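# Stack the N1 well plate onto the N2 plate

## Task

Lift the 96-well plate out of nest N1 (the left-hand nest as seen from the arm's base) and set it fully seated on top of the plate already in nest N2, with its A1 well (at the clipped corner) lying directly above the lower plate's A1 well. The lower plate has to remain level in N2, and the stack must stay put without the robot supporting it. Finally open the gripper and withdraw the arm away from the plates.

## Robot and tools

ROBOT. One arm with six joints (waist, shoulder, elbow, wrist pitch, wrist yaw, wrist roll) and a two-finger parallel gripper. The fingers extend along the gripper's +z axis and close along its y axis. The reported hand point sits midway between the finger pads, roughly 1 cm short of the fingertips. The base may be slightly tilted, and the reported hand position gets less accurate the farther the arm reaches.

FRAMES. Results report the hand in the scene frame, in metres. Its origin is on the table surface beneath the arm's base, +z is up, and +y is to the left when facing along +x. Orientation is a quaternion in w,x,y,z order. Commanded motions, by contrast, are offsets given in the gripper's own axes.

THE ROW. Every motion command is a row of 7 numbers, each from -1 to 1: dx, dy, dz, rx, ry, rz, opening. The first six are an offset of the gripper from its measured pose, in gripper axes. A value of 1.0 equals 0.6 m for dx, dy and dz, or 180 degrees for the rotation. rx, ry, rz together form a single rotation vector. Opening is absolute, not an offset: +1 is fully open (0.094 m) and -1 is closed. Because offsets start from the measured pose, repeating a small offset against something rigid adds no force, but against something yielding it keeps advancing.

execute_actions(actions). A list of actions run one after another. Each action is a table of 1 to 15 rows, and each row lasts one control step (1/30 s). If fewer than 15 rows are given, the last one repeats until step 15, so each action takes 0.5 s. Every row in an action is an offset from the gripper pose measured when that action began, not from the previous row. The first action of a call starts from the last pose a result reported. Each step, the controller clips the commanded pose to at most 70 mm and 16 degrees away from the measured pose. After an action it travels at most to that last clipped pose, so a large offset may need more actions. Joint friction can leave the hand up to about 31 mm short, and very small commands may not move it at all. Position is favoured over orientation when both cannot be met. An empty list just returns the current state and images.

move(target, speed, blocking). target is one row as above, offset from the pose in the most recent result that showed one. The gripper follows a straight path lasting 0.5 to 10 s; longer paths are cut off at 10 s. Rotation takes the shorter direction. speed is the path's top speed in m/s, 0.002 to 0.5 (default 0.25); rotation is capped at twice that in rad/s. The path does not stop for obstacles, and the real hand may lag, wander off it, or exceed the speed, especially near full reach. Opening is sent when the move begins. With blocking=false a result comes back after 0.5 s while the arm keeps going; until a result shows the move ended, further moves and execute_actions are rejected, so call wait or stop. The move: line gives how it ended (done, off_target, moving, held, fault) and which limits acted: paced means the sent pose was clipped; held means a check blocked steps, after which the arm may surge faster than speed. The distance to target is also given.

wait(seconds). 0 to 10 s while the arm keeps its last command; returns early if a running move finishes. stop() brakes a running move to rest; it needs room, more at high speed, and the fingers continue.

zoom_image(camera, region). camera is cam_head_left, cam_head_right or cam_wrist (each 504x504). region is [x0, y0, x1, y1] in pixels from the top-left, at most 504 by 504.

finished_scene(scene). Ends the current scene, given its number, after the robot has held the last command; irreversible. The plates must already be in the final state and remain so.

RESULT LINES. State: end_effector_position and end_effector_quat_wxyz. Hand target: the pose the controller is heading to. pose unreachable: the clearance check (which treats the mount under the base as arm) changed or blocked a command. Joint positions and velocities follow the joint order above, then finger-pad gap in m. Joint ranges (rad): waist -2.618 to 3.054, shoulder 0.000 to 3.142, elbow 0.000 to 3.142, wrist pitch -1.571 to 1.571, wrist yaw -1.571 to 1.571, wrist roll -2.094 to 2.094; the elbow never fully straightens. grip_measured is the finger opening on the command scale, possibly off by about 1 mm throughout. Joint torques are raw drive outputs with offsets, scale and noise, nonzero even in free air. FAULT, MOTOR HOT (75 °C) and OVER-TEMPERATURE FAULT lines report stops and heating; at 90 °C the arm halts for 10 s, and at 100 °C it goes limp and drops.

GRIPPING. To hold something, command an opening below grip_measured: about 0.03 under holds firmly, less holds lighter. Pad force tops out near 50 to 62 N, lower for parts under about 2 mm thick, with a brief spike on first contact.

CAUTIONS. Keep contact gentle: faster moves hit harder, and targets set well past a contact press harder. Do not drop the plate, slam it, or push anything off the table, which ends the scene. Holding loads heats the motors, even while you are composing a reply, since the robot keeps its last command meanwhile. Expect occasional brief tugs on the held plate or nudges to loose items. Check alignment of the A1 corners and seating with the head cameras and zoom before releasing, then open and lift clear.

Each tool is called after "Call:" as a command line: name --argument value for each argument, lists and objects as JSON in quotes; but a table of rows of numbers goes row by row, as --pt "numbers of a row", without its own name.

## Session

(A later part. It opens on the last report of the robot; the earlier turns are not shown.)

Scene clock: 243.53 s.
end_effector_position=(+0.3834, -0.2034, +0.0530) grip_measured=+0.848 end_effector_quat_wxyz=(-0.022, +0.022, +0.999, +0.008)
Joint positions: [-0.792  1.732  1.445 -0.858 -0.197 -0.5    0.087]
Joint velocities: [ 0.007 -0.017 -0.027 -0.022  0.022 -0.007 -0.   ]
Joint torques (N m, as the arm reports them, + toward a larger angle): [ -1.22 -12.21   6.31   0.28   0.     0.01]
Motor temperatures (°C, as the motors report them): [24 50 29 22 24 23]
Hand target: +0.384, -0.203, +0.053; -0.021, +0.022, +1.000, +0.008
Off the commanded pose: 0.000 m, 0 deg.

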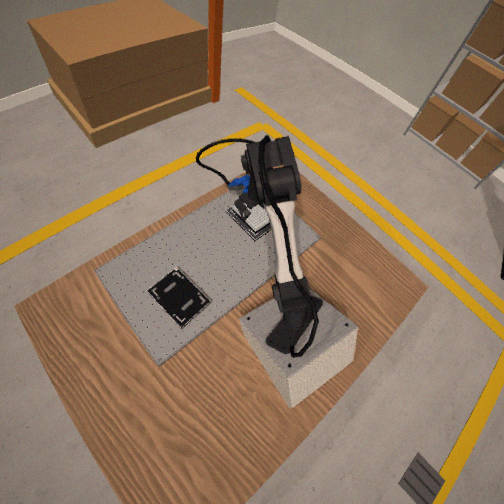

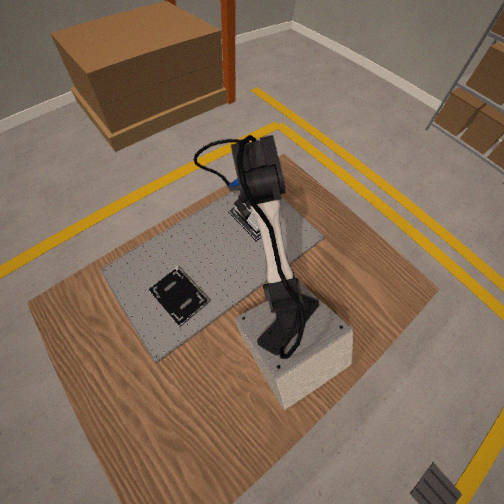

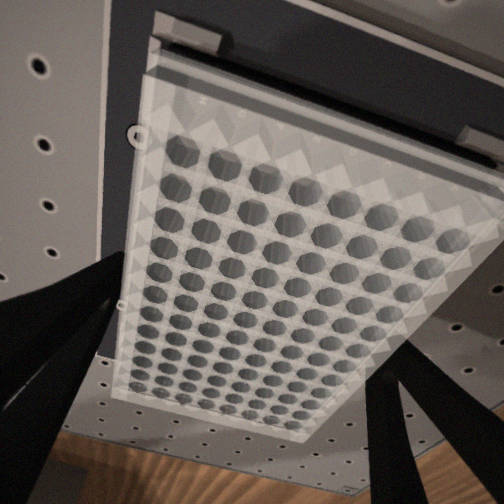

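Call:
execute_actions --actions '[[[0,-0.014,0,0,0,0,0.78]],[[0,-0.014,0,0,0,0,0.78]],[[0,0,0,0,0,0,0.85]]]'

Scene clock: 251.13 s.
end_effector_position=(+0.3820, -0.2057, +0.0534) grip_measured=+0.848 end_effector_quat_wxyz=(-0.019, +0.020, +1.000, +0.014)
Joint positions: [-0.806  1.733  1.445 -0.859 -0.214 -0.517  0.087]
Joint velocities: [-0.022 -0.012  0.002 -0.022 -0.037 -0.051 -0.001]
Joint torques (N m, as the arm reports them, + toward a larger angle): [ -1.2  -12.     6.13   0.27  -0.01   0.01]
Motor temperatures (°C, as the motors report them): [24 51 29 22 24 23]
Hand target: +0.382, -0.206, +0.053; -0.019, +0.020, +1.000, +0.013
Off the commanded pose: 0.000 m, 0 deg.

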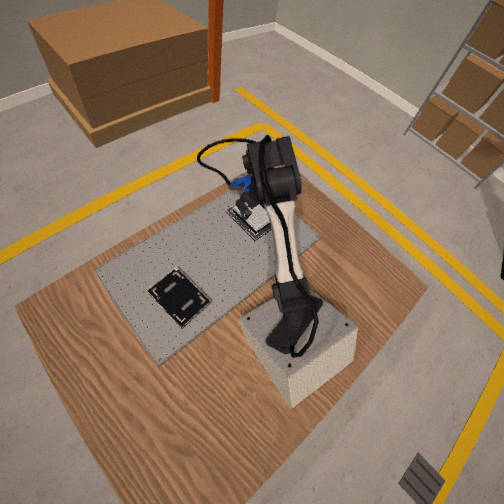

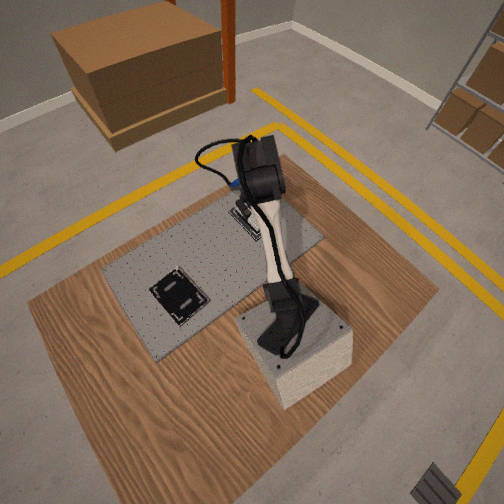

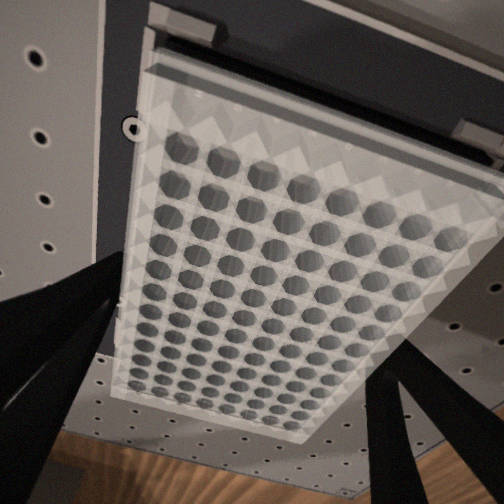

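Call:
execute_actions --actions '[[[0,0,0,0,0,0,0.72]],[[-0.018,-0.006,0,0,-0.004,0,0.72]],[[-0.018,-0.006,0.004,0,-0.004,0,0.72]],[[0,0,0,0,0,0,0.85]]]'

Scene clock: 257.83 s.
end_effector_position=(+0.3827, -0.2056, +0.0536) grip_measured=+0.848 end_effector_quat_wxyz=(-0.029, +0.023, +0.999, +0.021)
Joint positions: [-0.806  1.756  1.485 -0.901 -0.217 -0.517  0.087]
Joint velocities: [-0.017  0.007  0.017  0.007  0.007  0.022 -0.   ]
Joint torques (N m, as the arm reports them, + toward a larger angle): [ -1.24 -12.21   6.33   0.18   0.02   0.01]
Motor temperatures (°C, as the motors report them): [24 51 30 22 24 23]
Hand target: +0.383, -0.206, +0.054; -0.029, +0.022, +0.999, +0.021
Off the commanded pose: 0.000 m, 0 deg.

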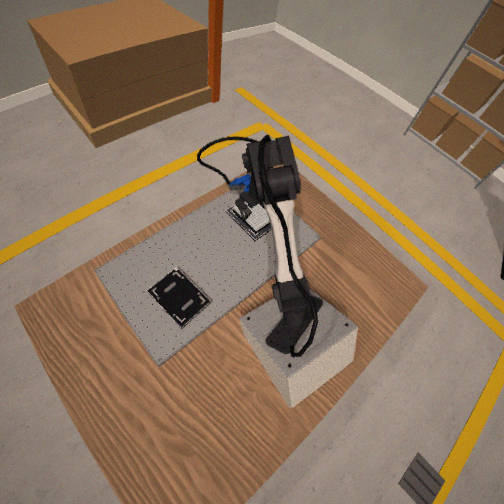

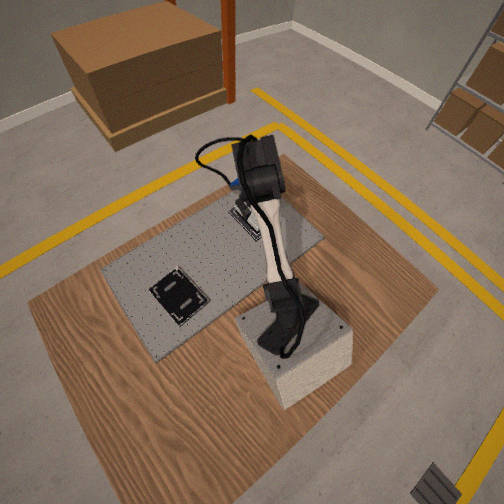

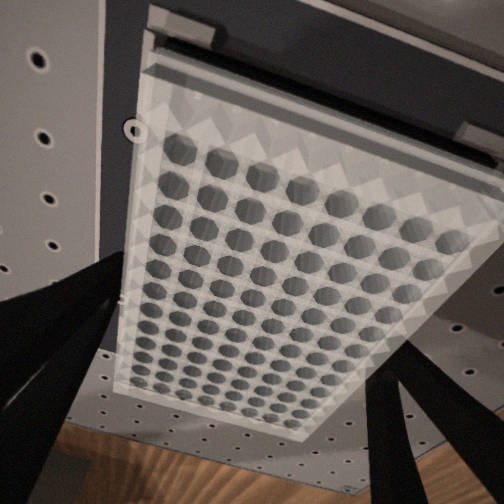

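Call:
move --target '[0,0.002,0,0.015,-0.02,0,1]' --speed 0.03

Call:
zoom_image --camera "cam_wrist" --region '[100,0,504,250]'

Call:
zoom_image --camera "cam_head_left" --region '[222,195,277,250]'

Scene clock: 264.50 s.
end_effector_position=(+0.3796, -0.2052, +0.0498) grip_measured=+1.000 end_effector_quat_wxyz=(-0.008, +0.023, +1.000, +0.007)
Joint positions: [-0.806  1.712  1.393 -0.802 -0.214 -0.504  0.094]
Joint velocities: [ 0.007  0.002  0.002 -0.022  0.022 -0.051  0.   ]
Joint torques (N m, as the arm reports them, + toward a larger angle): [ -0.6  -13.51   4.73   0.52   0.09   0.12]
Motor temperatures (°C, as the motors report them): [24 52 29 22 24 23]
Hand target: +0.383, -0.204, +0.054; +0.002, +0.023, +1.000, -0.002
Off the commanded pose: 0.005 m, 2 deg.
move: done

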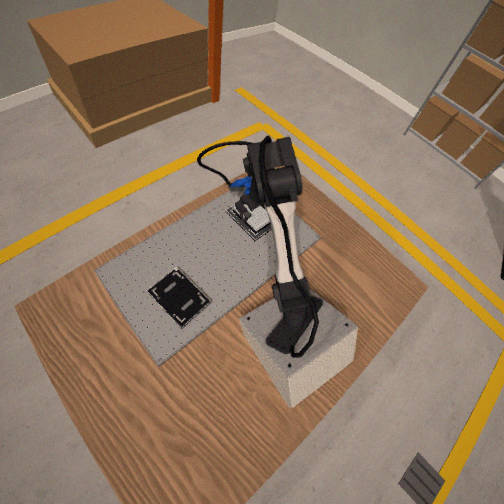

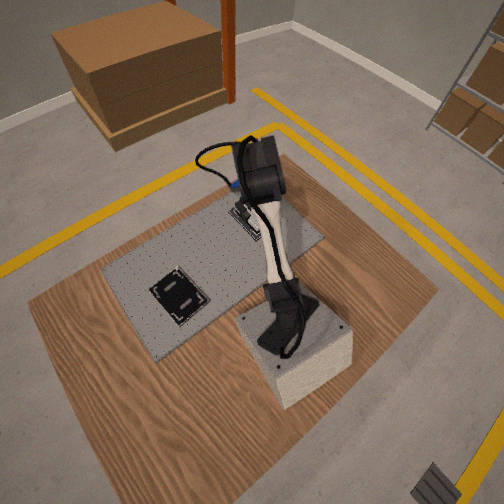

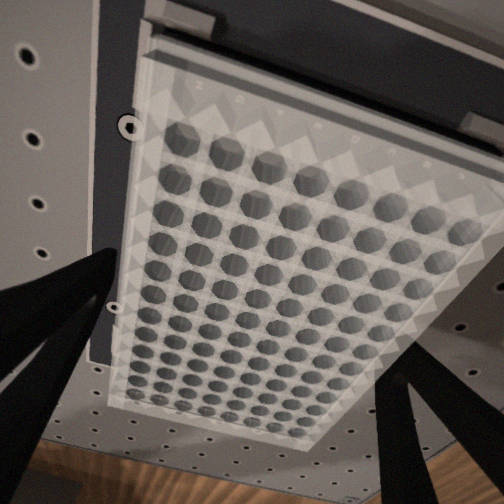

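Region (100, 0, 504, 250) of cam_wrist's 504x504 image, scaled by 1.248, with more detail than that image has; it fills the top 312 rows of this view, and the rest is white.

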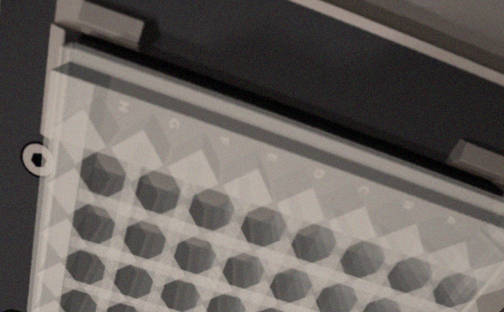

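Region (222, 195, 277, 250) of cam_head_left's 504x504 image, scaled by 9.164, with more detail than that image has.

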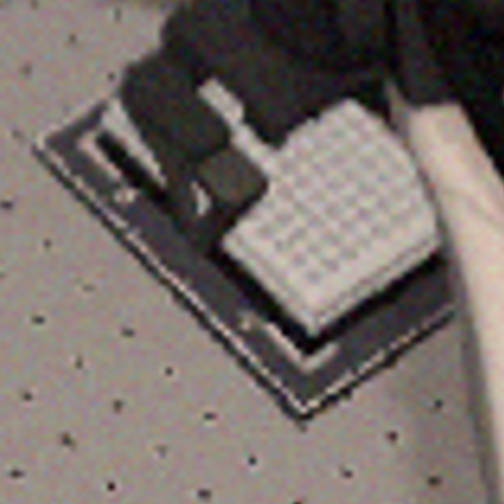

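Call:
execute_actions --actions '[[[0,0,0,0,0,0,0.72]],[[0.014,0.008,0,0,0,0,0.72]],[[0.014,0.008,0,0,0,0,0.72]],[[0,0,0,0,0,0,1]]]'

Scene clock: 270.33 s.
end_effector_position=(+0.3779, -0.2035, +0.0497) grip_measured=+1.000 end_effector_quat_wxyz=(+0.005, +0.021, +1.000, +0.001)
Joint positions: [-0.806  1.682  1.343 -0.753 -0.217 -0.503  0.094]
Joint velocities: [-0.002  0.007 -0.007 -0.007 -0.022 -0.022  0.   ]
Joint torques (N m, as the arm reports them, + toward a larger angle): [ -1.13 -11.5    6.33   0.36  -0.01   0.01]
Motor temperatures (°C, as the motors report them): [24 53 29 22 24 23]
Hand target: +0.378, -0.204, +0.050; +0.005, +0.021, +1.000, +0.001
Off the commanded pose: 0.000 m, 0 deg.

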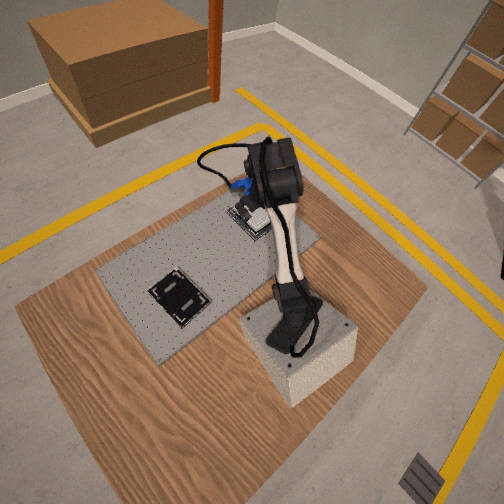

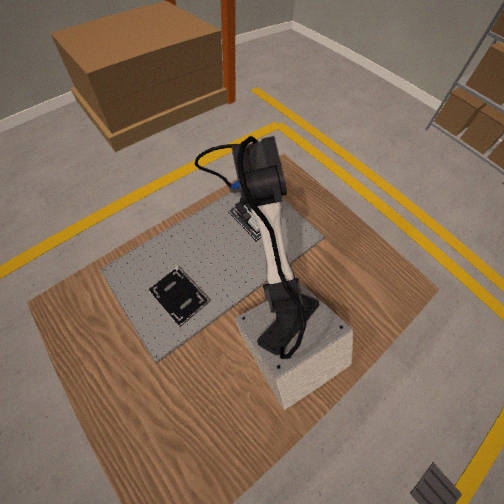

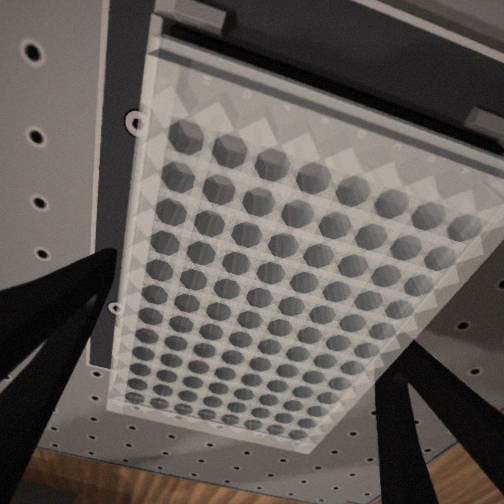

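Call:
execute_actions --actions '[[[0,0,0,0,0,0,0.72]],[[-0.014,-0.007,0,0,0,0,0.72]],[[0,0,0,0,0,0,1]]]'

Scene clock: 275.97 s.
end_effector_position=(+0.3803, -0.2050, +0.0496) grip_measured=+1.000 end_effector_quat_wxyz=(+0.002, +0.022, +1.000, +0.003)
Joint positions: [-0.806  1.698  1.368 -0.771 -0.217 -0.503  0.094]
Joint velocities: [-0.002 -0.017 -0.007 -0.007  0.066  0.022  0.   ]
Joint torques (N m, as the arm reports them, + toward a larger angle): [ -1.12 -11.74   6.15   0.39  -0.01   0.01]
Motor temperatures (°C, as the motors report them): [24 53 29 22 24 23]
Hand target: +0.380, -0.205, +0.050; +0.002, +0.022, +1.000, +0.003
Off the commanded pose: 0.000 m, 0 deg.

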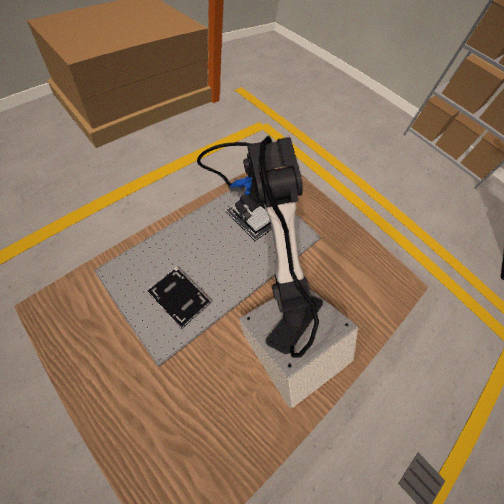

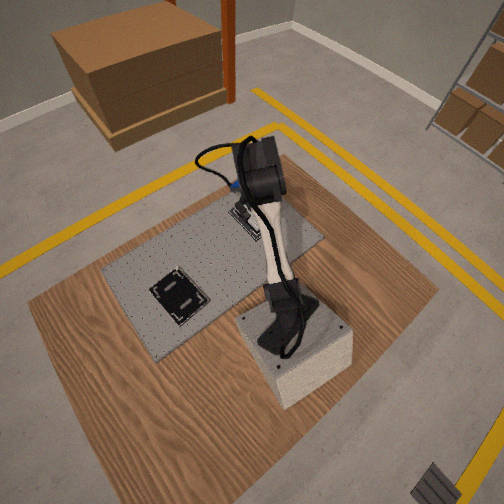

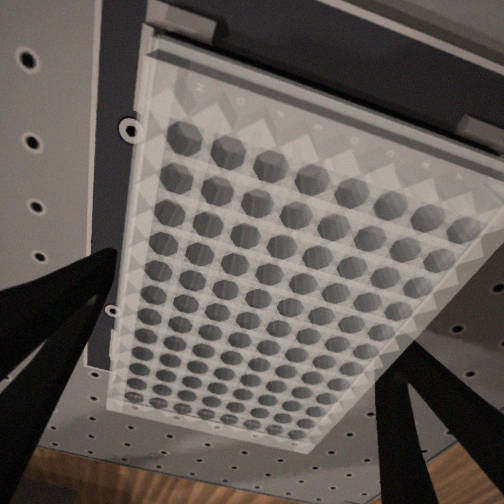

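Call:
move --target '[0,0,-0.17,0,0,0,1]' --speed 0.1

Call:
finished_scene --scene 1

Scene clock: 281.73 s.
end_effector_position=(+0.3753, -0.2043, +0.1408) grip_measured=+1.000 end_effector_quat_wxyz=(-0.010, +0.025, +1.000, +0.005)
Joint positions: [-0.872  1.573  1.555 -1.119 -0.237 -0.562  0.094]
Joint velocities: [-0.002 -0.017  0.007 -0.037 -0.022 -0.037  0.   ]
Joint torques (N m, as the arm reports them, + toward a larger angle): [ -1.8  -12.26   8.74   0.15  -0.15  -0.09]
Motor temperatures (°C, as the motors report them): [24 53 30 22 24 23]
Hand target: +0.379, -0.205, +0.152; +0.002, +0.022, +1.000, +0.003
Off the commanded pose: 0.012 m, 1 deg.
move: off_target

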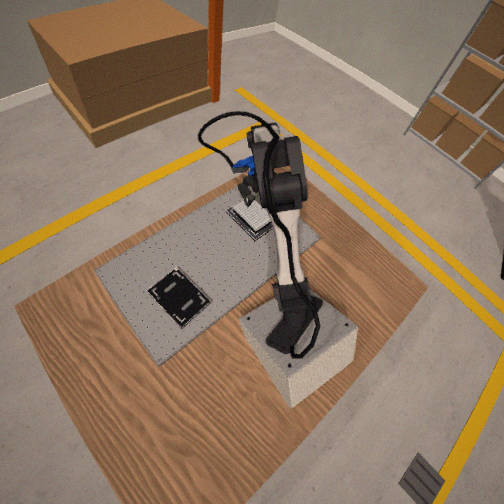

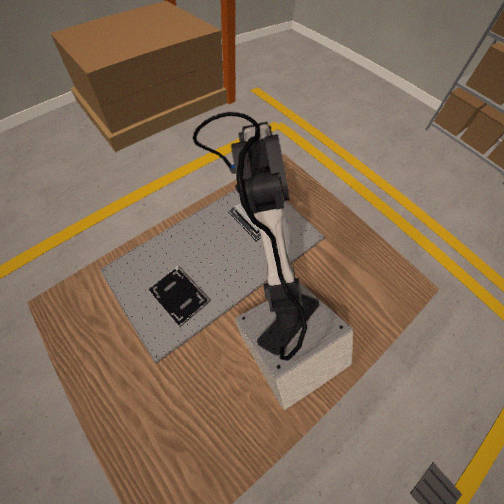

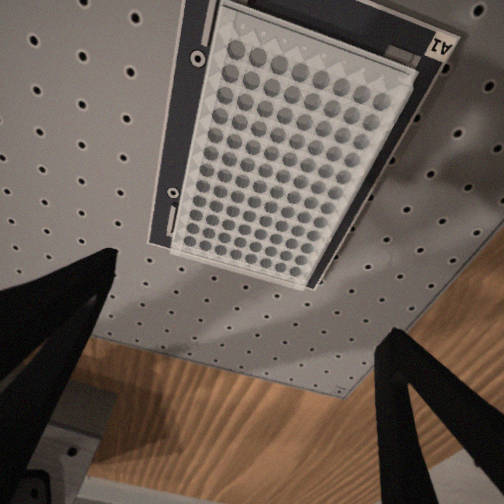

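The scene is finished: the task was done.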